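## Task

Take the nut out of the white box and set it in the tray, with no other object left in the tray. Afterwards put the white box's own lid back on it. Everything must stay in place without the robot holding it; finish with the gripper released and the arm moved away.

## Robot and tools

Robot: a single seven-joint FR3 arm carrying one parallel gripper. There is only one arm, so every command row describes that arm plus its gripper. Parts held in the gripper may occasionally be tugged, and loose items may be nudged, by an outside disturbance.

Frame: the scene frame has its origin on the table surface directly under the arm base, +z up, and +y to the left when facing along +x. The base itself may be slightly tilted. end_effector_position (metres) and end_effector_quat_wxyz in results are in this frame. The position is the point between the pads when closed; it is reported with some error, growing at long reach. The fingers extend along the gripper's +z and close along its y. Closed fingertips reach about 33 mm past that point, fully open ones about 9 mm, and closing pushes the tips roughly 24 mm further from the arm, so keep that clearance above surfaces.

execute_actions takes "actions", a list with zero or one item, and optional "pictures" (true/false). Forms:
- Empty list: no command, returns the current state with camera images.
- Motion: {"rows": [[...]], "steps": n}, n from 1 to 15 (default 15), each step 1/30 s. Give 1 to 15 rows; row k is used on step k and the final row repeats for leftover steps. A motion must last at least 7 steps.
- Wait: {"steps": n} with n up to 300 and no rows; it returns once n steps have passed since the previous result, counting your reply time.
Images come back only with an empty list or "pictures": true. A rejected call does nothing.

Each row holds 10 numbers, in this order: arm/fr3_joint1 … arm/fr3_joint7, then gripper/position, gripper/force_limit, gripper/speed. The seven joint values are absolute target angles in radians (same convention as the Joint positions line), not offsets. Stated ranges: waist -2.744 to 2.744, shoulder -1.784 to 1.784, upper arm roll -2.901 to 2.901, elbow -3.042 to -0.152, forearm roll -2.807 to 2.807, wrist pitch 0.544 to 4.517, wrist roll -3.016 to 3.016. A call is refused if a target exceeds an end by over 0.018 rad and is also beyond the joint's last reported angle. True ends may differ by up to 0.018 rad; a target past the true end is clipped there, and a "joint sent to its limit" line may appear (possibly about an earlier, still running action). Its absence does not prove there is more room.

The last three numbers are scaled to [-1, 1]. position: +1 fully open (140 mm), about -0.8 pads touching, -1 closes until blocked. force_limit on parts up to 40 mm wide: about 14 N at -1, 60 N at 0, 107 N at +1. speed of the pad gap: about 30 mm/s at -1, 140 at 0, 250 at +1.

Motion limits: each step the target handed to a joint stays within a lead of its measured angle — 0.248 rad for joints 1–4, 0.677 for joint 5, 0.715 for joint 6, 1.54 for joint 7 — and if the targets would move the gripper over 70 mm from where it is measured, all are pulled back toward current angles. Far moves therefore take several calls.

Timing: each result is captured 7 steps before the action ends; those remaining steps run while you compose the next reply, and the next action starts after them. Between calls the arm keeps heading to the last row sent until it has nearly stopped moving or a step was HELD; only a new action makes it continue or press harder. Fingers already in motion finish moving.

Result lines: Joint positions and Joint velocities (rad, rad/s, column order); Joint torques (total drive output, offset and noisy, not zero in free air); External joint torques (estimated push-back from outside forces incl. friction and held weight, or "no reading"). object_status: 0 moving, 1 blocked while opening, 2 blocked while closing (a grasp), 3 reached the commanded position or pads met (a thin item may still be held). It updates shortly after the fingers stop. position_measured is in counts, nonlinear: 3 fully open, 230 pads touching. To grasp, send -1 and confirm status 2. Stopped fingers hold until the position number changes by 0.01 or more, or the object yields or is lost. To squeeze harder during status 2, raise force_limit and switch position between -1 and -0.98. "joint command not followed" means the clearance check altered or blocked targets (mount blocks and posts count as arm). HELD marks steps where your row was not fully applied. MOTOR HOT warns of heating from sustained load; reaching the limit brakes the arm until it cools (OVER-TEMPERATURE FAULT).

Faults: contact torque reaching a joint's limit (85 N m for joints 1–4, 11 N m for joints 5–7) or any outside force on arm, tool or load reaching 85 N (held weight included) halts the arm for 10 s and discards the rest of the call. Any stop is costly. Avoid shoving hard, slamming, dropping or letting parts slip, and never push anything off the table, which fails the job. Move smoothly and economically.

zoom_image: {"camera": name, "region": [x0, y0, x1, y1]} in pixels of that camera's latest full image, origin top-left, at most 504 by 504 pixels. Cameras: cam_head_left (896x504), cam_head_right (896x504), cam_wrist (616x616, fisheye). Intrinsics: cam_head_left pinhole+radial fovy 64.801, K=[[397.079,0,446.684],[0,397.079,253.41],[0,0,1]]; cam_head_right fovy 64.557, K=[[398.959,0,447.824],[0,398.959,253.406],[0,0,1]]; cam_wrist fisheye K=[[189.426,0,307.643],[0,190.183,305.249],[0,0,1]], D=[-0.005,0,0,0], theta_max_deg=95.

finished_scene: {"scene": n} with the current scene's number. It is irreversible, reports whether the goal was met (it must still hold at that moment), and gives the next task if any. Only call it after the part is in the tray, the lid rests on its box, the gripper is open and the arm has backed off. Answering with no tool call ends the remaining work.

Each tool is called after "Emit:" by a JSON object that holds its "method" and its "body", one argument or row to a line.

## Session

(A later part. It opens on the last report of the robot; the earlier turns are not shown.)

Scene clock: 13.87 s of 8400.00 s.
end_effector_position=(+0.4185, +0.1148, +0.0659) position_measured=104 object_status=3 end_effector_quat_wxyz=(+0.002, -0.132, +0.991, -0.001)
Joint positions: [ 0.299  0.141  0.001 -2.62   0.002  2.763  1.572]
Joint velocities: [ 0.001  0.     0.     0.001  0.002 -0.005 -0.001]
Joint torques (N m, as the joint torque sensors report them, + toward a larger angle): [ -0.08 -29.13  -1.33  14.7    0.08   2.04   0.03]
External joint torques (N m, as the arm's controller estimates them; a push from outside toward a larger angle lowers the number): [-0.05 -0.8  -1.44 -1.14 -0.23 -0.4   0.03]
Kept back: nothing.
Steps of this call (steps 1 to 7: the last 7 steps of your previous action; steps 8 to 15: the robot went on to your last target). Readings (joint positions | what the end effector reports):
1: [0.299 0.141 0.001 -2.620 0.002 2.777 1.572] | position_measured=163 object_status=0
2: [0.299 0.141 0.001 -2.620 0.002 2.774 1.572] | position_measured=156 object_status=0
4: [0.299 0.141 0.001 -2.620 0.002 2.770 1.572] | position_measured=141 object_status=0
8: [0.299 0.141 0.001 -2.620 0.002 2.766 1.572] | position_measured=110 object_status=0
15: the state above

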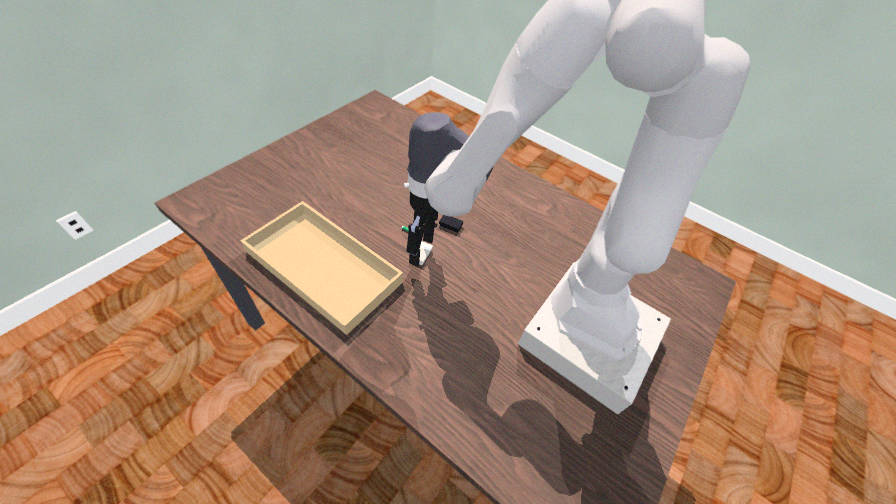

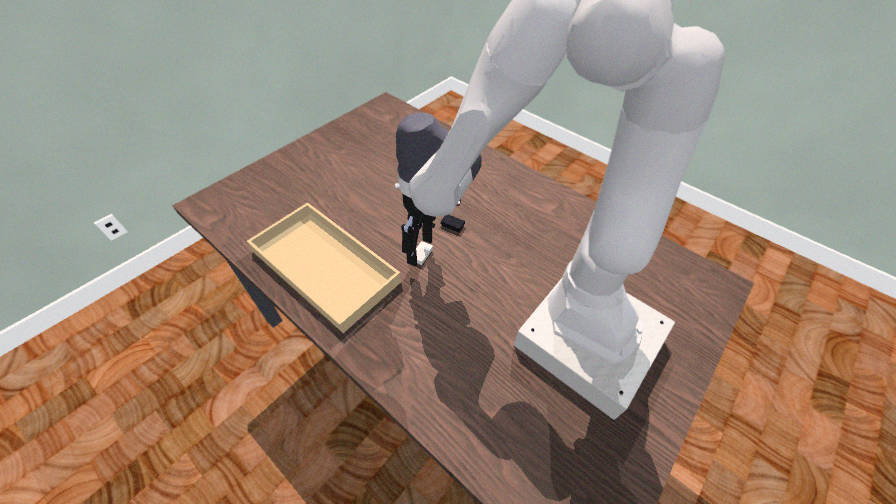

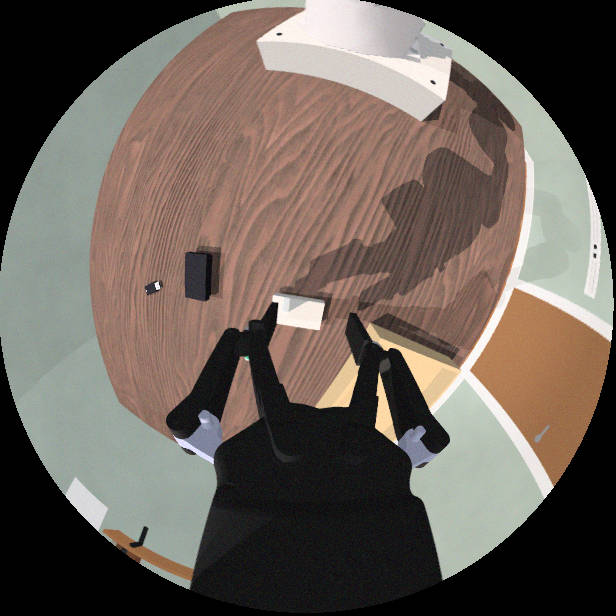

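Emit:
{"method": "execute_actions", "body": {
  "actions": [
    {"rows":[[0.267,0.134,0,-2.633,0,2.769,1.541,0.3,-0.3,0]]}
  ]
}}

Emit:
{"method": "execute_actions", "body": {
  "actions": [
    {"rows":[[0.267,0.15,0,-2.631,0,2.79,1.541,0.3,-0.3,0],[0.267,0.15,0,-2.631,0,2.79,1.541,0.3,-0.3,0],[0.267,0.17,0,-2.629,0,2.81,1.541,0.3,-0.3,0],[0.267,0.17,0,-2.629,0,2.81,1.541,0.3,-0.3,0],[0.267,0.19,0,-2.627,0,2.83,1.541,0.3,-0.3,0],[0.267,0.19,0,-2.627,0,2.83,1.541,0.3,-0.3,0],[0.267,0.21,0,-2.625,0,2.85,1.541,0.3,-0.3,0],[0.267,0.21,0,-2.625,0,2.85,1.541,0.3,-0.3,0],[0.267,0.225,0,-2.623,0,2.852,1.541,0.3,-0.3,0]]}
  ]
}}

Emit:
{"method": "execute_actions", "body": {
  "actions": [
    {"steps":15}
  ],
  "pictures": true
}}

Scene clock: 15.40 s of 8400.00 s.
end_effector_position=(+0.4177, +0.1008, +0.0652) position_measured=91 object_status=0 end_effector_quat_wxyz=(+0.000, -0.125, +0.992, -0.001)
Joint positions: [ 0.27   0.136 -0.    -2.631  0.001  2.766  1.556]
Joint velocities: [-0.006 -0.003 -0.001 -0.006 -0.     0.005 -0.04 ]
Joint torques (N m, as the joint torque sensors report them, + toward a larger angle): [ -1.14 -28.96  -0.38  12.44   0.11   2.84  -0.31]
External joint torques (N m, as the arm's controller estimates them; a push from outside toward a larger angle lowers the number): [-1.29 -0.97 -0.76 -3.23 -0.17  0.42 -0.31]
Steps of this call (steps 1 to 15: the robot went on to your last target; steps 16 to 38: nothing new was sent; steps 39 to 46: the first 8 steps of this action). Readings (joint positions | what the end effector reports):
39: [0.295 0.140 0.003 -2.622 0.001 2.763 1.570] | position_measured=104 object_status=0
40: [0.287 0.138 0.003 -2.625 0.001 2.764 1.567] | position_measured=98 object_status=0
42: [0.276 0.137 0.001 -2.629 0.001 2.765 1.563] | position_measured=91 object_status=0
46: the state above

Scene clock: 15.90 s of 8400.00 s.
end_effector_position=(+0.4155, +0.1001, +0.0465) position_measured=91 object_status=3 end_effector_quat_wxyz=(-0.002, -0.129, +0.992, -0.002)
Joint positions: [ 0.27   0.191 -0.    -2.628  0.001  2.814  1.547]
Joint velocities: [ 0.     0.265  0.    -0.    -0.002  0.196 -0.007]
Joint torques (N m, as the joint torque sensors report them, + toward a larger angle): [ -1.11 -28.53  -0.01  15.54   0.02   3.02  -0.22]
External joint torques (N m, as the arm's controller estimates them; a push from outside toward a larger angle lowers the number): [-1.09  3.18 -0.17  0.31 -0.21  0.42 -0.22]
Steps of this call (steps 1 to 7: the last 7 steps of your previous action; steps 8 to 15: the first 8 steps of this action). Readings (joint positions | what the end effector reports):
8: [0.270 0.137 -0.000 -2.631 0.001 2.770 1.549] | position_measured=91 object_status=3
9: [0.270 0.141 -0.000 -2.631 0.001 2.773 1.549] | position_measured=91 object_status=3
11: [0.270 0.154 -0.000 -2.630 0.001 2.784 1.548] | position_measured=91 object_status=3
15: the state above

Scene clock: 16.40 s of 8400.00 s.
end_effector_position=(+0.4162, +0.1002, +0.0364) position_measured=91 object_status=3 end_effector_quat_wxyz=(+0.000, -0.130, +0.991, -0.001)
Joint positions: [ 0.27   0.224 -0.    -2.625  0.001  2.848  1.545]
Joint velocities: [-0.     0.001 -0.001  0.    -0.     0.012 -0.001]
Joint torques (N m, as the joint torque sensors report them, + toward a larger angle): [ -1.04 -28.47  -0.04  14.1   -0.05   3.03  -0.17]
External joint torques (N m, as the arm's controller estimates them; a push from outside toward a larger angle lowers the number): [-0.86  0.82 -0.07 -0.03 -0.29  0.63 -0.17]
Kept back: nothing.
Steps of this call (steps 1 to 7: the last 7 steps of your previous action; steps 8 to 15: the robot went on to your last target). Readings (joint positions | what the end effector reports):
1: [0.270 0.201 -0.000 -2.627 0.001 2.820 1.546] | position_measured=91 object_status=3
2: [0.270 0.209 -0.000 -2.627 0.001 2.825 1.546] | position_measured=91 object_status=3
4: [0.270 0.219 -0.000 -2.627 0.001 2.833 1.546] | position_measured=91 object_status=3
8: [0.270 0.223 -0.000 -2.626 0.001 2.842 1.545] | position_measured=91 object_status=3
15: the state above

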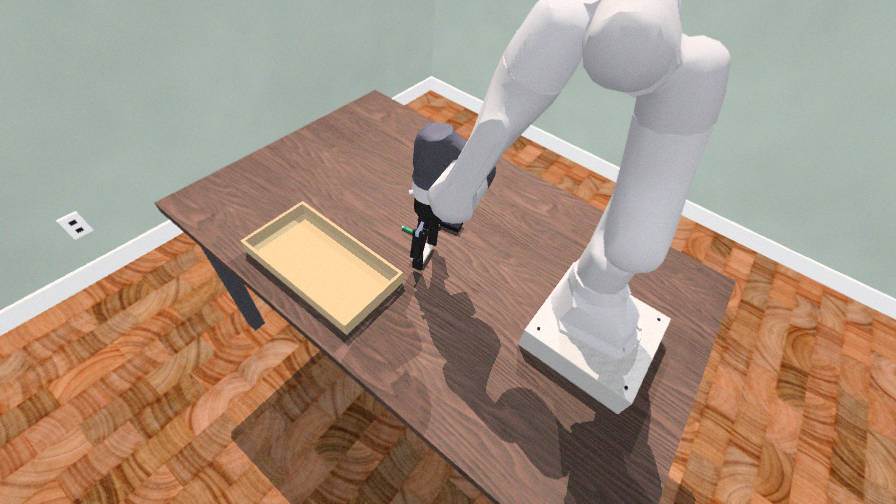

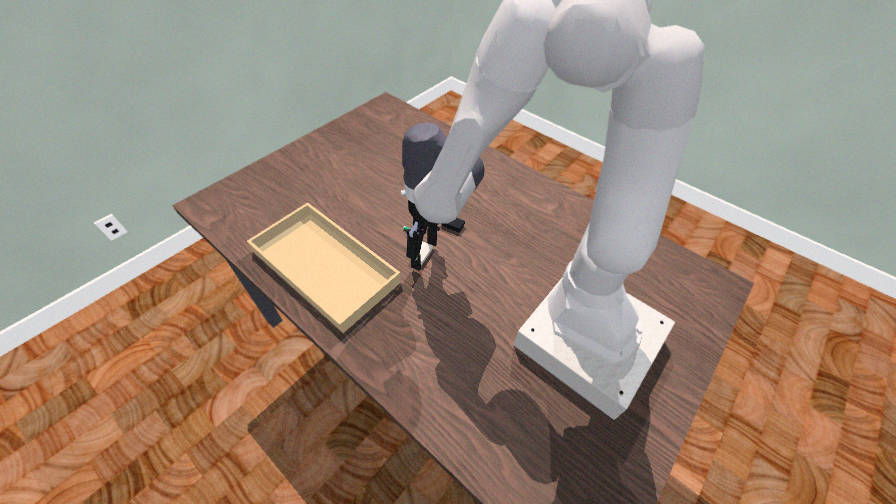

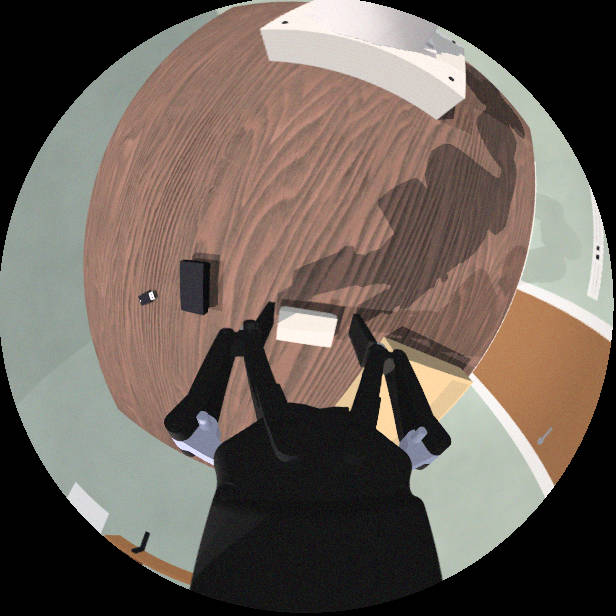

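Emit:
{"method": "execute_actions", "body": {
  "actions": [
    {"rows":[[0.267,0.225,0,-2.623,0,2.852,1.541,-1,-0.3,-0.5]]}
  ]
}}

Emit:
{"method": "execute_actions", "body": {
  "actions": [
    {"steps":12}
  ],
  "pictures": true
}}

Scene clock: 16.93 s of 8400.00 s.
end_effector_position=(+0.4169, +0.1003, +0.0365) position_measured=122 object_status=0 end_effector_quat_wxyz=(+0.001, -0.130, +0.991, -0.001)
Joint positions: [ 0.27   0.224 -0.    -2.625  0.001  2.85   1.544]
Joint velocities: [-0.001  0.001  0.001 -0.     0.001  0.002 -0.   ]
Joint torques (N m, as the joint torque sensors report them, + toward a larger angle): [ -1.05 -28.42  -0.87  14.77   0.04   2.74  -0.2 ]
External joint torques (N m, as the arm's controller estimates them; a push from outside toward a larger angle lowers the number): [-0.94  0.92 -0.97  0.65 -0.2   0.33 -0.2 ]
Steps of this call (steps 1 to 8: the robot went on to your last target; steps 9 to 16: the first 8 steps of this action). Readings (joint positions | what the end effector reports):
9: [0.270 0.224 -0.000 -2.625 0.001 2.849 1.544] | position_measured=91 object_status=0
10: [0.270 0.224 -0.000 -2.625 0.001 2.849 1.544] | position_measured=94 object_status=0
12: [0.270 0.224 -0.000 -2.625 0.001 2.849 1.544] | position_measured=104 object_status=0
16: the state above

Scene clock: 17.33 s of 8400.00 s.
end_effector_position=(+0.4174, +0.1004, +0.0368) position_measured=135 object_status=2 end_effector_quat_wxyz=(+0.002, -0.130, +0.991, -0.001)
Joint positions: [ 0.27   0.223 -0.    -2.624  0.001  2.85   1.544]
Joint velocities: [ 0.002 -0.001  0.001  0.    -0.001  0.     0.   ]
Joint torques (N m, as the joint torque sensors report them, + toward a larger angle): [ -1.23 -28.21   0.19  14.27   0.01   2.86  -0.29]
External joint torques (N m, as the arm's controller estimates them; a push from outside toward a larger angle lowers the number): [-1.19  1.2   0.01  0.08 -0.23  0.44 -0.29]
Kept back: nothing.
Steps of this call (steps 1 to 7: the last 7 steps of your previous action; steps 8 to 12: the robot went on to your last target). Readings (joint positions | what the end effector reports):
1: [0.270 0.224 -0.000 -2.625 0.001 2.850 1.544] | position_measured=127 object_status=0
2: [0.270 0.223 -0.000 -2.625 0.001 2.850 1.544] | position_measured=131 object_status=0
4: [0.270 0.223 -0.000 -2.624 0.001 2.850 1.544] | position_measured=135 object_status=0
8: [0.270 0.223 -0.000 -2.624 0.001 2.850 1.544] | position_measured=135 object_status=2
12: the state above

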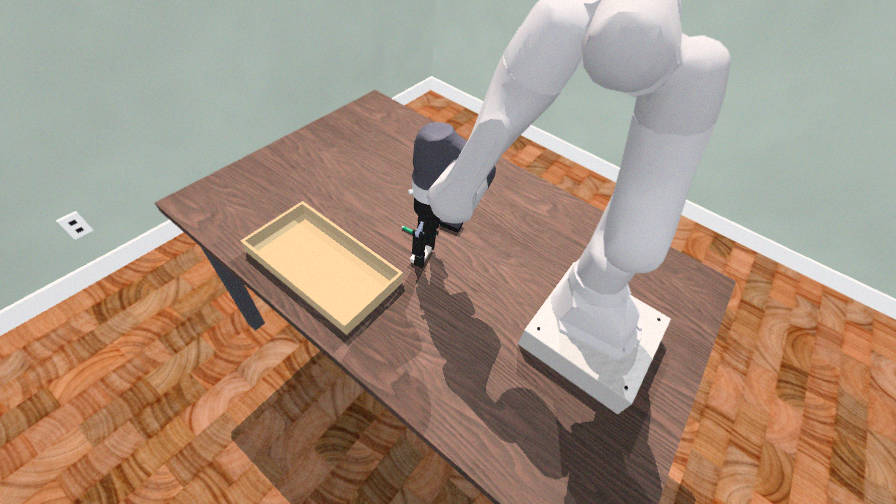

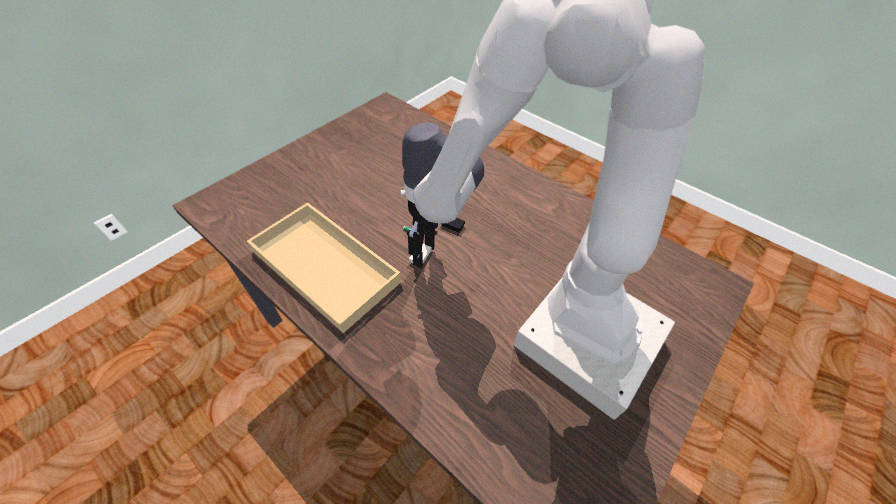

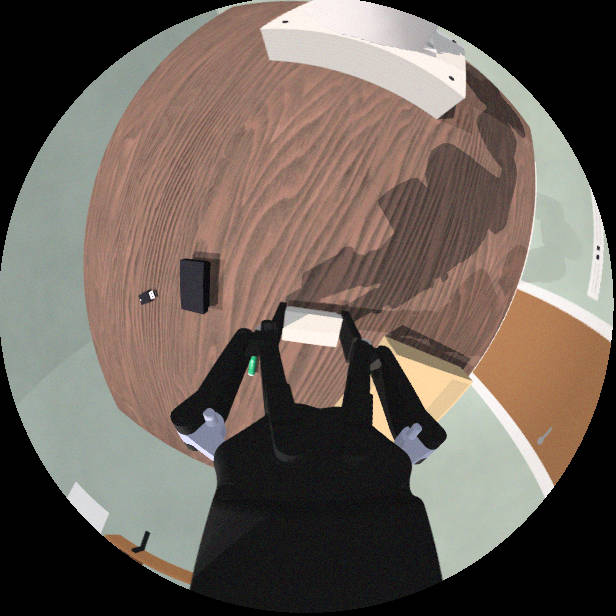

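Emit:
{"method": "execute_actions", "body": {
  "actions": [
    {"rows":[[0.267,0.21,0,-2.625,0,2.84,1.541,-1,-0.3,-0.5],[0.267,0.21,0,-2.625,0,2.84,1.541,-1,-0.3,-0.5],[0.267,0.195,0,-2.627,0,2.825,1.541,-1,-0.3,-0.5],[0.267,0.195,0,-2.627,0,2.825,1.541,-1,-0.3,-0.5],[0.267,0.18,0,-2.629,0,2.81,1.541,-1,-0.3,-0.5],[0.267,0.18,0,-2.629,0,2.81,1.541,-1,-0.3,-0.5],[0.267,0.16,0,-2.631,0,2.79,1.541,-1,-0.3,-0.5],[0.267,0.16,0,-2.631,0,2.79,1.541,-1,-0.3,-0.5],[0.267,0.14,0,-2.633,0,2.772,1.541,-1,-0.3,-0.5],[0.267,0.14,0,-2.633,0,2.772,1.541,-1,-0.3,-0.5],[0.267,0.11,0,-2.633,0,2.745,1.541,-1,-0.3,-0.5]]}
  ]
}}

Emit:
{"method": "execute_actions", "body": {
  "actions": [
    {"steps":15}
  ],
  "pictures": true
}}

Scene clock: 18.00 s of 8400.00 s.
end_effector_position=(+0.4219, +0.1016, +0.0528) position_measured=135 object_status=2 end_effector_quat_wxyz=(+0.007, -0.130, +0.991, -0.001)
Joint positions: [ 0.269  0.178 -0.    -2.628  0.001  2.819  1.544]
Joint velocities: [-0.001 -0.236 -0.001 -0.005 -0.002 -0.159 -0.   ]
Joint torques (N m, as the joint torque sensors report them, + toward a larger angle): [ -0.83 -27.4   -0.1   11.23   0.01   2.07  -0.19]
External joint torques (N m, as the arm's controller estimates them; a push from outside toward a larger angle lowers the number): [-0.61 -1.04 -0.05 -3.38 -0.3  -0.29 -0.19]
Steps of this call (steps 1 to 12: the robot went on to your last target; steps 13 to 20: the first 8 steps of this action). Readings (joint positions | what the end effector reports):
13: [0.270 0.222 -0.000 -2.625 0.001 2.849 1.544] | position_measured=135 object_status=2
14: [0.270 0.219 -0.000 -2.625 0.001 2.847 1.544] | position_measured=135 object_status=2
16: [0.270 0.208 -0.000 -2.626 0.001 2.841 1.544] | position_measured=135 object_status=2
20: the state above

Scene clock: 18.50 s of 8400.00 s.
end_effector_position=(+0.4212, +0.1015, +0.0743) position_measured=135 object_status=2 end_effector_quat_wxyz=(+0.005, -0.130, +0.991, -0.001)
Joint positions: [ 0.269  0.112 -0.    -2.631  0.001  2.752  1.544]
Joint velocities: [-0.001 -0.001 -0.     0.     0.001 -0.028 -0.001]
Joint torques (N m, as the joint torque sensors report them, + toward a larger angle): [ -0.21 -28.89  -0.14  13.57   0.1    2.19  -0.27]
External joint torques (N m, as the arm's controller estimates them; a push from outside toward a larger angle lowers the number): [-0.1  -1.2  -0.13 -2.59 -0.23 -0.28 -0.26]
Kept back: nothing.
Steps of this call (steps 1 to 7: the last 7 steps of your previous action; steps 8 to 15: the robot went on to your last target). Readings (joint positions | what the end effector reports):
1: [0.269 0.168 -0.000 -2.629 0.001 2.812 1.544] | position_measured=135 object_status=2
2: [0.269 0.159 -0.000 -2.630 0.001 2.805 1.544] | position_measured=135 object_status=2
4: [0.269 0.135 -0.000 -2.631 0.001 2.787 1.544] | position_measured=135 object_status=2
8: [0.269 0.113 -0.000 -2.631 0.001 2.766 1.544] | position_measured=135 object_status=2
15: the state above

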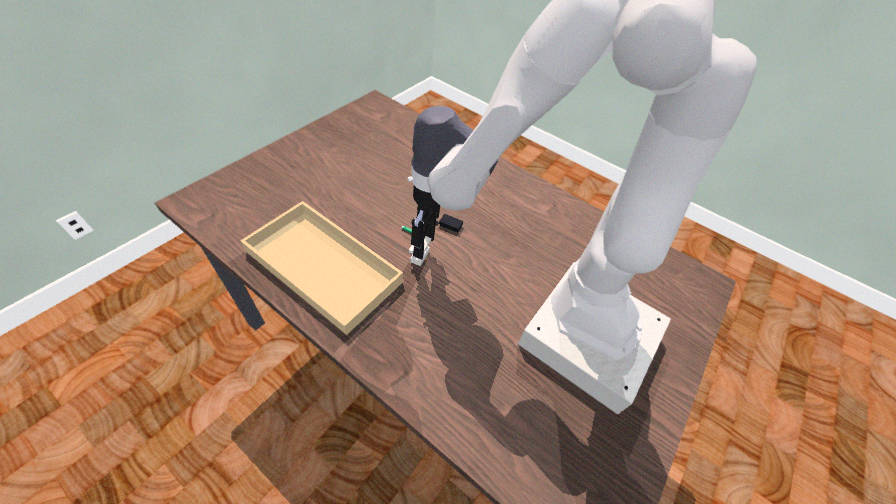

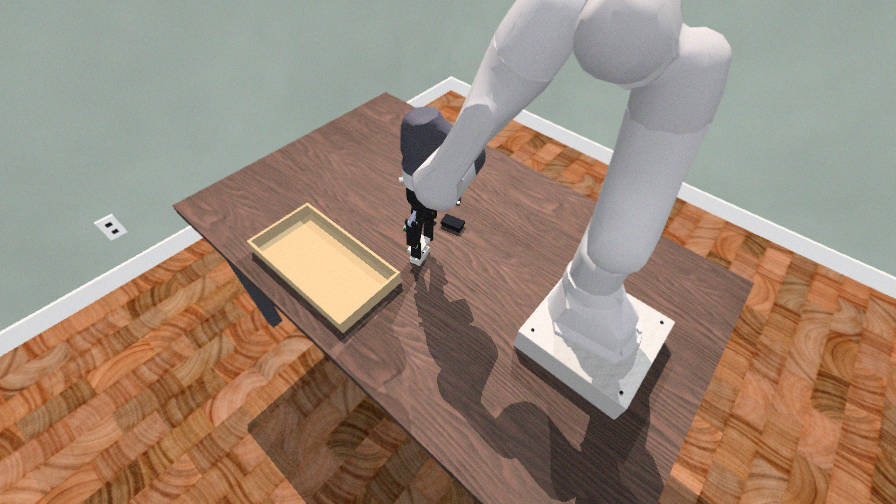

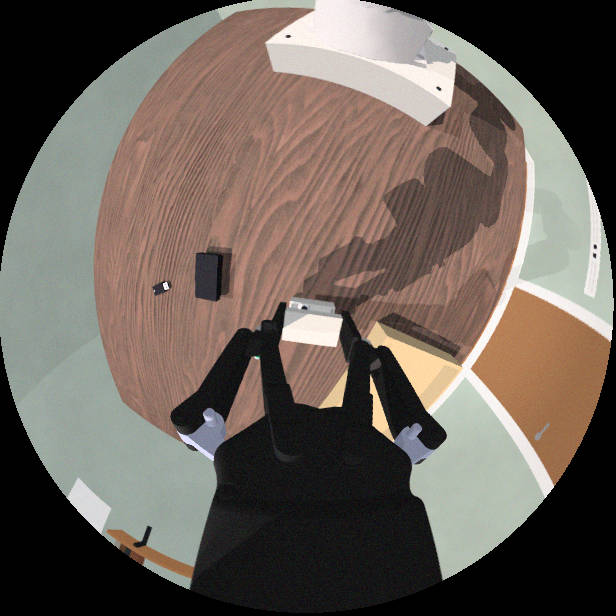

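Emit:
{"method": "execute_actions", "body": {
  "actions": [
    {"rows":[[0.22,0.06,0,-2.70,0,2.76,1.49,-1,-0.3,-0.5],[0.22,0.06,0,-2.70,0,2.76,1.49,-1,-0.3,-0.5],[0.22,0.06,0,-2.70,0,2.76,1.49,-1,-0.3,-0.5],[0.17,0.0,0,-2.78,0,2.78,1.44,-1,-0.3,-0.5],[0.17,0.0,0,-2.78,0,2.78,1.44,-1,-0.3,-0.5],[0.17,0.0,0,-2.78,0,2.78,1.44,-1,-0.3,-0.5],[0.118,-0.045,0,-2.856,0,2.811,1.392,-1,-0.3,-0.5]]}
  ]
}}

Emit:
{"method": "execute_actions", "body": {
  "actions": [
    {"rows":[[0.118,0.0,0,-2.851,0,2.85,1.392,-1,-0.3,-0.5],[0.118,0.0,0,-2.851,0,2.85,1.392,-1,-0.3,-0.5],[0.118,0.0,0,-2.851,0,2.85,1.392,-1,-0.3,-0.5],[0.118,0.05,0,-2.845,0,2.895,1.392,-1,-0.3,-0.5],[0.118,0.05,0,-2.845,0,2.895,1.392,-1,-0.3,-0.5],[0.118,0.05,0,-2.845,0,2.895,1.392,-1,-0.3,-0.5],[0.118,0.09,0,-2.841,0,2.93,1.392,-1,-0.3,-0.5],[0.118,0.09,0,-2.841,0,2.93,1.392,-1,-0.3,-0.5],[0.118,0.09,0,-2.841,0,2.93,1.392,-1,-0.3,-0.5],[0.118,0.125,0,-2.837,0,2.964,1.392,-1,-0.3,-0.5]]}
  ]
}}

Emit:
{"method": "execute_actions", "body": {
  "actions": [
    {"steps":20}
  ],
  "pictures": true
}}

Scene clock: 19.70 s of 8400.00 s.
end_effector_position=(+0.3707, +0.0463, +0.0748) position_measured=135 object_status=2 end_effector_quat_wxyz=(-0.005, -0.104, +0.995, -0.001)
Joint positions: [ 0.156 -0.012  0.001 -2.8    0.001  2.778  1.486]
Joint velocities: [-0.513 -0.462 -0.058 -0.745 -0.     0.159 -0.301]
Joint torques (N m, as the joint torque sensors report them, + toward a larger angle): [  1.85 -19.23   1.71  18.03   0.13   3.42  -0.22]
External joint torques (N m, as the arm's controller estimates them; a push from outside toward a larger angle lowers the number): [-1.54 -0.65 -1.42 -1.84 -0.14  0.48 -0.22]
Steps of this call (steps 1 to 15: the robot went on to your last target; steps 16 to 28: nothing new was sent; steps 29 to 36: the first 8 steps of this action). Readings (joint positions | what the end effector reports):
29: [0.262 0.102 0.003 -2.644 0.001 2.751 1.540] | position_measured=135 object_status=2
30: [0.250 0.087 0.003 -2.663 0.001 2.752 1.535] | position_measured=135 object_status=2
32: [0.224 0.060 0.004 -2.699 0.001 2.758 1.523] | position_measured=135 object_status=2
36: the state above

Scene clock: 20.20 s of 8400.00 s.
end_effector_position=(+0.3497, +0.0303, +0.0450) position_measured=135 object_status=2 end_effector_quat_wxyz=(-0.013, -0.121, +0.993, -0.001)
Joint positions: [ 0.121  0.059 -0.001 -2.844  0.001  2.876  1.413]
Joint velocities: [-0.002  0.431 -0.001  0.011  0.001  0.305 -0.058]
Joint torques (N m, as the joint torque sensors report them, + toward a larger angle): [ -1.48 -25.76   0.2   13.52   0.02   2.93  -0.12]
External joint torques (N m, as the arm's controller estimates them; a push from outside toward a larger angle lowers the number): [-1.46  0.95  0.19  0.21 -0.12  0.45 -0.12]
Steps of this call (steps 1 to 7: the last 7 steps of your previous action; steps 8 to 15: the first 8 steps of this action). Readings (joint positions | what the end effector reports):
8: [0.121 -0.036 -0.002 -2.851 0.001 2.808 1.433] | position_measured=135 object_status=2
9: [0.121 -0.025 -0.001 -2.851 0.001 2.815 1.429] | position_measured=135 object_status=2
11: [0.121 -0.002 -0.001 -2.849 0.001 2.833 1.422] | position_measured=135 object_status=2
15: the state above

Scene clock: 20.87 s of 8400.00 s.
end_effector_position=(+0.3562, +0.0307, +0.0306) position_measured=135 object_status=2 end_effector_quat_wxyz=(-0.001, -0.129, +0.992, -0.001)
Joint positions: [ 0.121  0.123 -0.001 -2.839  0.001  2.96   1.397]
Joint velocities: [ 0.    -0.     0.     0.001 -0.     0.012 -0.006]
Joint torques (N m, as the joint torque sensors report them, + toward a larger angle): [ -0.5  -23.3    0.27  12.17  -0.02   2.87  -0.13]
External joint torques (N m, as the arm's controller estimates them; a push from outside toward a larger angle lowers the number): [-0.43  0.68  0.23  0.12 -0.17  0.45 -0.13]
Kept back: nothing.
Steps of this call (steps 1 to 7: the last 7 steps of your previous action; steps 8 to 20: the robot went on to your last target). Readings (joint positions | what the end effector reports):
1: [0.121 0.071 -0.001 -2.844 0.001 2.885 1.411] | position_measured=135 object_status=2
2: [0.121 0.084 -0.001 -2.843 0.001 2.897 1.409] | position_measured=135 object_status=2
4: [0.121 0.108 -0.001 -2.841 0.001 2.918 1.407] | position_measured=135 object_status=2
8: [0.121 0.122 -0.001 -2.840 0.001 2.941 1.403] | position_measured=135 object_status=2
20: the state above

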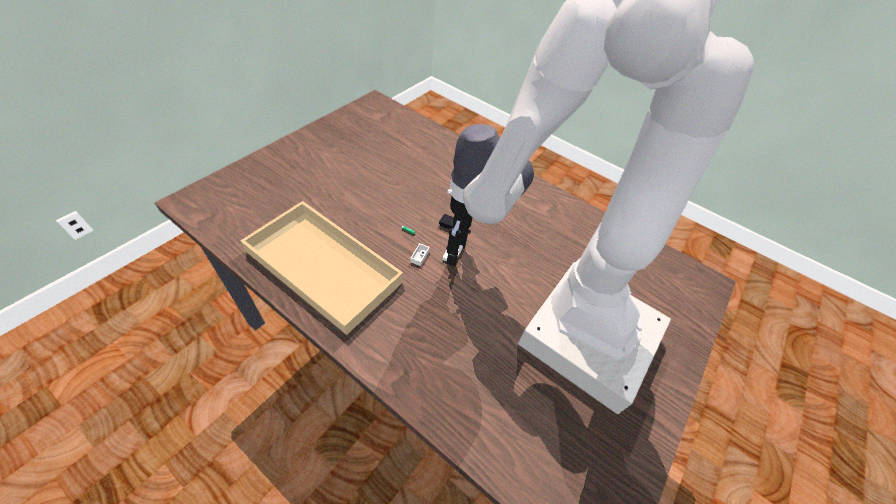

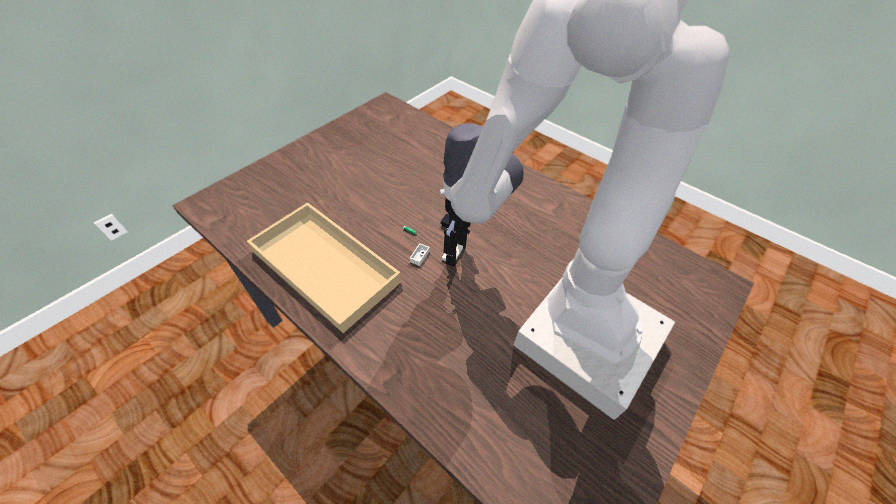

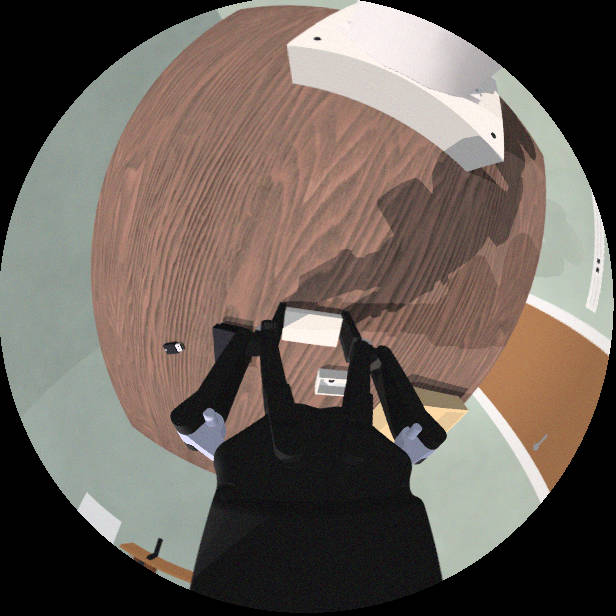

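Emit:
{"method": "execute_actions", "body": {
  "actions": [
    {"rows":[[0.118,0.125,0,-2.837,0,2.964,1.392,0.12,-0.3,-0.5]]}
  ]
}}

Emit:
{"method": "execute_actions", "body": {
  "actions": [
    {"rows":[[0.118,0.07,0,-2.845,0,2.915,1.392,0.12,-0.3,0],[0.118,0.07,0,-2.845,0,2.915,1.392,0.12,-0.3,0],[0.118,0.07,0,-2.845,0,2.915,1.392,0.12,-0.3,0],[0.118,0.0,0,-2.85,0,2.85,1.392,0.12,-0.3,0],[0.118,0.0,0,-2.85,0,2.85,1.392,0.12,-0.3,0],[0.118,0.0,0,-2.85,0,2.85,1.392,0.12,-0.3,0],[0.118,-0.08,0,-2.85,0,2.77,1.392,0.12,-0.3,0]]}
  ]
}}

Emit:
{"method": "execute_actions", "body": {
  "actions": [
    {"rows":[[0.271,0.0,0,-2.6,0,2.607,1.545,0.12,-0.3,0],[0.271,0.0,0,-2.6,0,2.607,1.545,0.12,-0.3,0],[0.271,0.0,0,-2.6,0,2.607,1.545,0.12,-0.3,0],[0.271,0.0,0,-2.6,0,2.607,1.545,0.12,-0.3,0],[0.271,0.171,0,-2.436,0,2.607,1.545,0.12,-0.3,0]]}
  ]
}}

Emit:
{"method": "execute_actions", "body": {
  "actions": [
    {"steps":20}
  ],
  "pictures": true
}}

Scene clock: 21.80 s of 8400.00 s.
end_effector_position=(+0.3569, +0.0308, +0.0307) position_measured=114 object_status=0 end_effector_quat_wxyz=(+0.000, -0.130, +0.992, -0.001)
Joint positions: [ 0.121  0.124 -0.001 -2.839  0.001  2.962  1.395]
Joint velocities: [-0.     0.001  0.     0.001 -0.001  0.002 -0.001]
Joint torques (N m, as the joint torque sensors report them, + toward a larger angle): [ -0.94 -22.94   0.47  12.79  -0.04   2.95  -0.22]
External joint torques (N m, as the arm's controller estimates them; a push from outside toward a larger angle lowers the number): [-0.86  0.94  0.44  0.78 -0.19  0.52 -0.22]
Steps of this call (steps 1 to 15: the robot went on to your last target; steps 16 to 20: nothing new was sent; steps 21 to 28: the first 8 steps of this action). Readings (joint positions | what the end effector reports):
21: [0.121 0.123 -0.001 -2.839 0.001 2.961 1.395] | position_measured=135 object_status=0
22: [0.121 0.123 -0.001 -2.839 0.001 2.961 1.395] | position_measured=135 object_status=0
24: [0.121 0.124 -0.001 -2.839 0.001 2.962 1.395] | position_measured=123 object_status=0
28: the state above

Scene clock: 22.30 s of 8400.00 s.
end_effector_position=(+0.3700, +0.0321, +0.0720) position_measured=114 object_status=3 end_effector_quat_wxyz=(+0.018, -0.130, +0.991, -0.002)
Joint positions: [ 0.12  -0.023 -0.001 -2.85   0.001  2.862  1.395]
Joint velocities: [-0.    -0.798  0.001  0.014 -0.001 -0.52   0.001]
Joint torques (N m, as the joint torque sensors report them, + toward a larger angle): [ -0.48 -15.6    0.09  12.8    0.03   1.8   -0.26]
External joint torques (N m, as the arm's controller estimates them; a push from outside toward a larger angle lowers the number): [-0.33 -0.5   0.26 -1.72 -0.3  -0.3  -0.25]
Steps of this call (steps 1 to 7: the last 7 steps of your previous action; steps 8 to 15: the first 8 steps of this action). Readings (joint positions | what the end effector reports):
8: [0.121 0.116 -0.001 -2.841 0.001 2.954 1.395] | position_measured=114 object_status=3
9: [0.121 0.102 -0.001 -2.843 0.001 2.947 1.395] | position_measured=114 object_status=3
11: [0.120 0.072 -0.001 -2.846 0.001 2.927 1.395] | position_measured=114 object_status=3
15: the state above

Scene clock: 22.80 s of 8400.00 s.
end_effector_position=(+0.4804, +0.1150, +0.1114) position_measured=114 object_status=3 end_effector_quat_wxyz=(+0.028, -0.164, +0.986, +0.001)
Joint positions: [ 0.264  0.125  0.003 -2.479  0.001  2.658  1.475]
Joint velocities: [ 0.098  0.621  0.001  0.588 -0.001 -0.263  0.22 ]
Joint torques (N m, as the joint torque sensors report them, + toward a larger angle): [ -0.38 -32.77  -2.39  14.35   0.36   1.34   0.12]
External joint torques (N m, as the arm's controller estimates them; a push from outside toward a larger angle lowers the number): [ 1.94  1.72  0.04  0.94 -0.03 -0.49  0.11]
Steps of this call (steps 1 to 7: the last 7 steps of your previous action; steps 8 to 15: the first 8 steps of this action). Readings (joint positions | what the end effector reports):
8: [0.139 -0.064 -0.008 -2.819 0.002 2.770 1.404] | position_measured=114 object_status=3
9: [0.167 -0.044 -0.008 -2.768 0.002 2.748 1.414] | position_measured=114 object_status=3
11: [0.222 -0.020 -0.004 -2.675 0.002 2.705 1.438] | position_measured=114 object_status=3
15: the state above

Scene clock: 23.47 s of 8400.00 s.
end_effector_position=(+0.4763, +0.1151, +0.0998) position_measured=114 object_status=3 end_effector_quat_wxyz=(+0.002, -0.136, +0.991, -0.001)
Joint positions: [ 0.268  0.169  0.001 -2.438  0.001  2.61   1.534]
Joint velocities: [ 0.    -0.     0.     0.002  0.    -0.005  0.026]
Joint torques (N m, as the joint torque sensors report them, + toward a larger angle): [  2.27 -30.23  -1.15  17.94   0.44   2.13   0.25]
External joint torques (N m, as the arm's controller estimates them; a push from outside toward a larger angle lowers the number): [ 2.32  1.58 -1.27 -0.42  0.02 -0.31  0.25]
Kept back: nothing.
Steps of this call (steps 1 to 7: the last 7 steps of your previous action; steps 8 to 20: the robot went on to your last target). Readings (joint positions | what the end effector reports):
1: [0.267 0.142 0.003 -2.464 0.001 2.650 1.482] | position_measured=114 object_status=3
2: [0.268 0.153 0.003 -2.455 0.001 2.643 1.488] | position_measured=114 object_status=3
4: [0.268 0.164 0.002 -2.446 0.001 2.631 1.499] | position_measured=114 object_status=3
8: [0.268 0.169 0.001 -2.440 0.001 2.619 1.514] | position_measured=114 object_status=3
20: the state above

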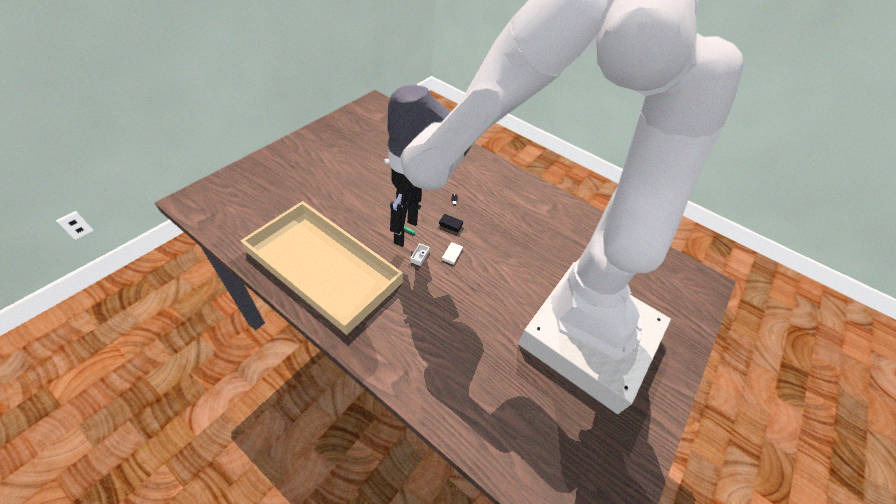

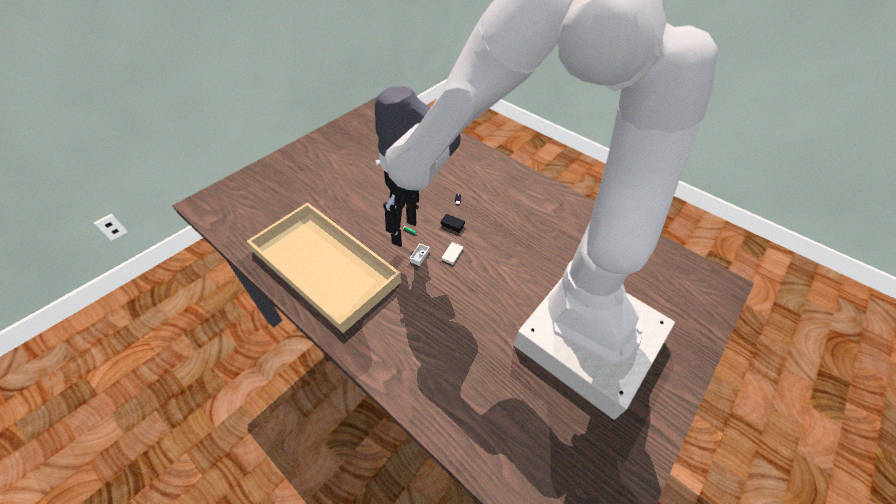

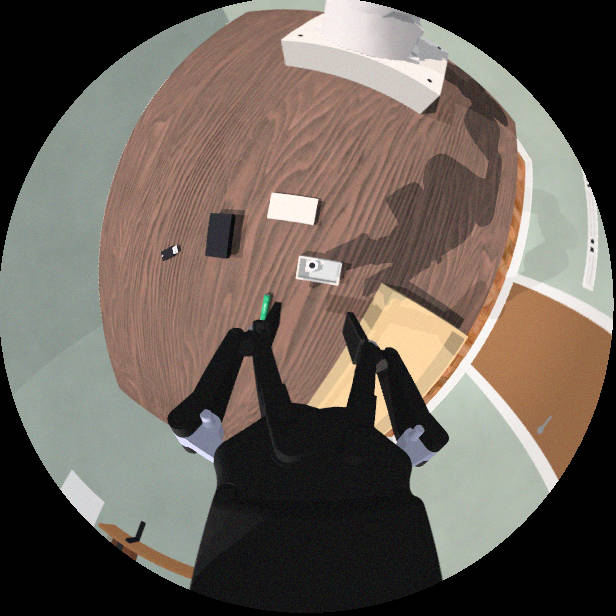

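Emit:
{"method": "zoom_image", "body": {
  "camera": "cam_wrist",
  "region": [270, 235, 370, 305]
}}

Region (270, 235, 370, 305) of cam_wrist's 616x616 image, scaled by 5.040, with more detail than that image has; it fills the top 353 rows of this view, and the rest is white.

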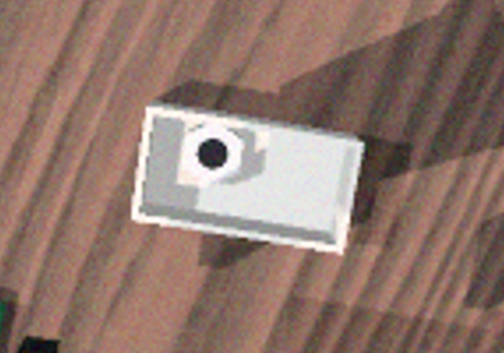

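Emit:
{"method": "execute_actions", "body": {
  "actions": [
    {"rows":[[0.25,0.148,0,-2.5,0,2.789,1.524,-0.47,-0.3,0],[0.25,0.1,0,-2.6,0,2.789,1.524,-0.47,-0.3,0],[0.25,0.1,0,-2.6,0,2.789,1.524,-0.47,-0.3,0],[0.25,0.1,0,-2.639,0,2.789,1.524,-0.47,-0.3,0],[0.25,0.1,0,-2.639,0,2.789,1.524,-0.47,-0.3,0],[0.25,0.1,0,-2.639,0,2.789,1.524,-0.47,-0.3,0],[0.25,0.1,0,-2.639,0,2.789,1.524,-0.47,-0.3,0],[0.25,0.1,0,-2.639,0,2.789,1.524,-0.47,-0.3,0],[0.25,0.1,0,-2.639,0,2.789,1.524,-0.47,-0.3,0],[0.25,0.148,0,-2.639,0,2.789,1.524,-0.47,-0.3,0]]}
  ]
}}

Emit:
{"method": "execute_actions", "body": {
  "actions": [
    {"steps":22}
  ],
  "pictures": true
}}

Emit:
{"method": "zoom_image", "body": {
  "camera": "cam_wrist",
  "region": [260, 270, 370, 360]
}}

Scene clock: 25.77 s of 8400.00 s.
end_effector_position=(+0.4254, +0.0953, +0.0771) position_measured=165 object_status=0 end_effector_quat_wxyz=(+0.007, -0.128, +0.992, -0.001)
Joint positions: [ 0.253  0.107  0.    -2.627  0.001  2.747  1.533]
Joint velocities: [-0.003 -0.022 -0.    -0.196 -0.001  0.211 -0.02 ]
Joint torques (N m, as the joint torque sensors report them, + toward a larger angle): [ -1.34 -32.99  -0.82  18.23   0.27   3.52  -0.1 ]
External joint torques (N m, as the arm's controller estimates them; a push from outside toward a larger angle lowers the number): [-1.23 -2.73 -0.86 -1.67 -0.11  0.46 -0.1 ]
Steps of this call (steps 1 to 30: the robot went on to your last target; steps 31 to 61: nothing new was sent; steps 62 to 69: the first 8 steps of this action). Readings (joint positions | what the end effector reports):
62: [0.266 0.165 0.002 -2.450 0.001 2.635 1.541] | position_measured=114 object_status=0
63: [0.262 0.148 0.002 -2.485 0.001 2.666 1.539] | position_measured=119 object_status=0
65: [0.256 0.118 0.001 -2.557 0.001 2.706 1.537] | position_measured=134 object_status=0
69: the state above

Scene clock: 26.50 s of 8400.00 s.
end_effector_position=(+0.4172, +0.0933, +0.0600) position_measured=188 object_status=3 end_effector_quat_wxyz=(+0.001, -0.131, +0.991, -0.001)
Joint positions: [ 0.253  0.147  0.    -2.638  0.001  2.786  1.528]
Joint velocities: [ 0.     0.    -0.001 -0.001 -0.     0.003 -0.001]
Joint torques (N m, as the joint torque sensors report them, + toward a larger angle): [ -0.77 -27.14  -0.21  13.98   0.23   2.96  -0.28]
External joint torques (N m, as the arm's controller estimates them; a push from outside toward a larger angle lowers the number): [-0.69  0.88 -0.27 -1.33 -0.06  0.54 -0.28]
Kept back: nothing.
Steps of this call (steps 1 to 7: the last 7 steps of your previous action; steps 8 to 22: the robot went on to your last target). Readings (joint positions | what the end effector reports):
1: [0.253 0.107 0.000 -2.631 0.001 2.754 1.533] | position_measured=172 object_status=0
2: [0.253 0.111 0.000 -2.632 0.001 2.761 1.532] | position_measured=180 object_status=0
4: [0.253 0.131 0.000 -2.634 0.001 2.770 1.531] | position_measured=188 object_status=0
8: [0.253 0.146 0.000 -2.638 0.001 2.778 1.530] | position_measured=188 object_status=0
22: the state above

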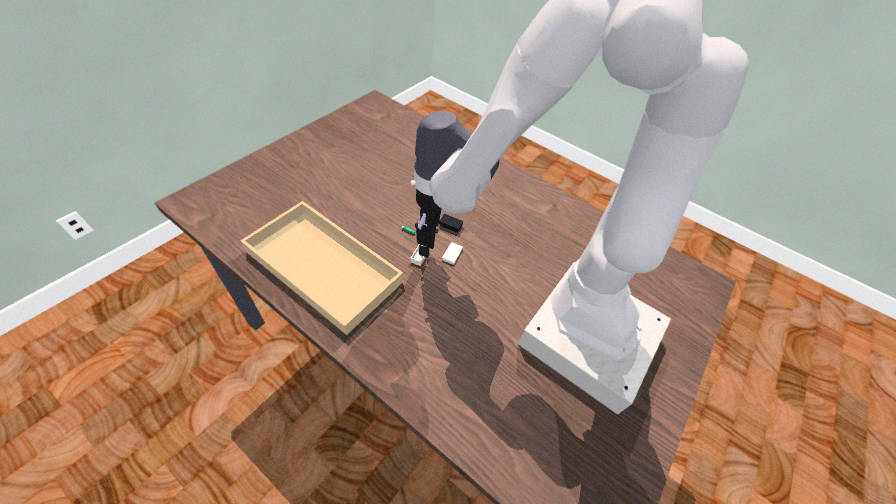

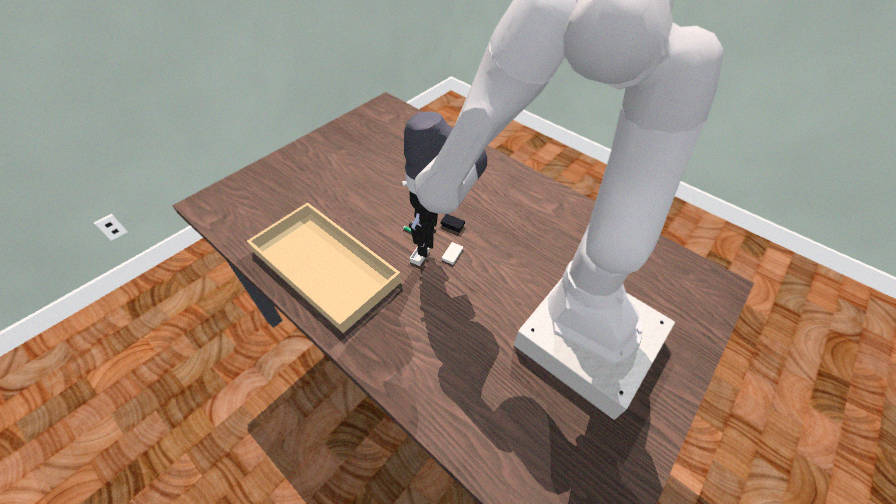

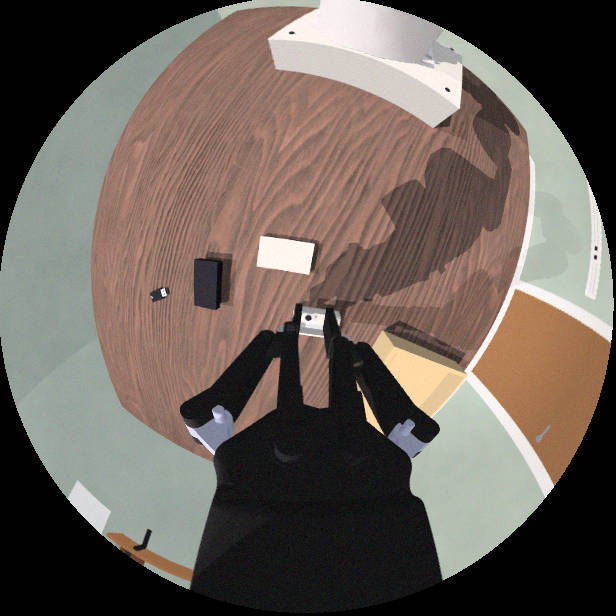

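Region (260, 270, 370, 360) of cam_wrist's 616x616 image, scaled by 4.582, with more detail than that image has; it fills the top 412 rows of this view, and the rest is white.

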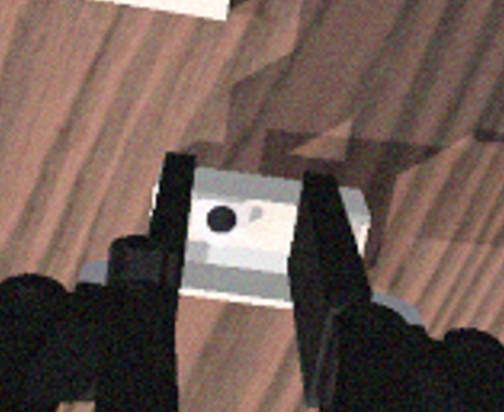

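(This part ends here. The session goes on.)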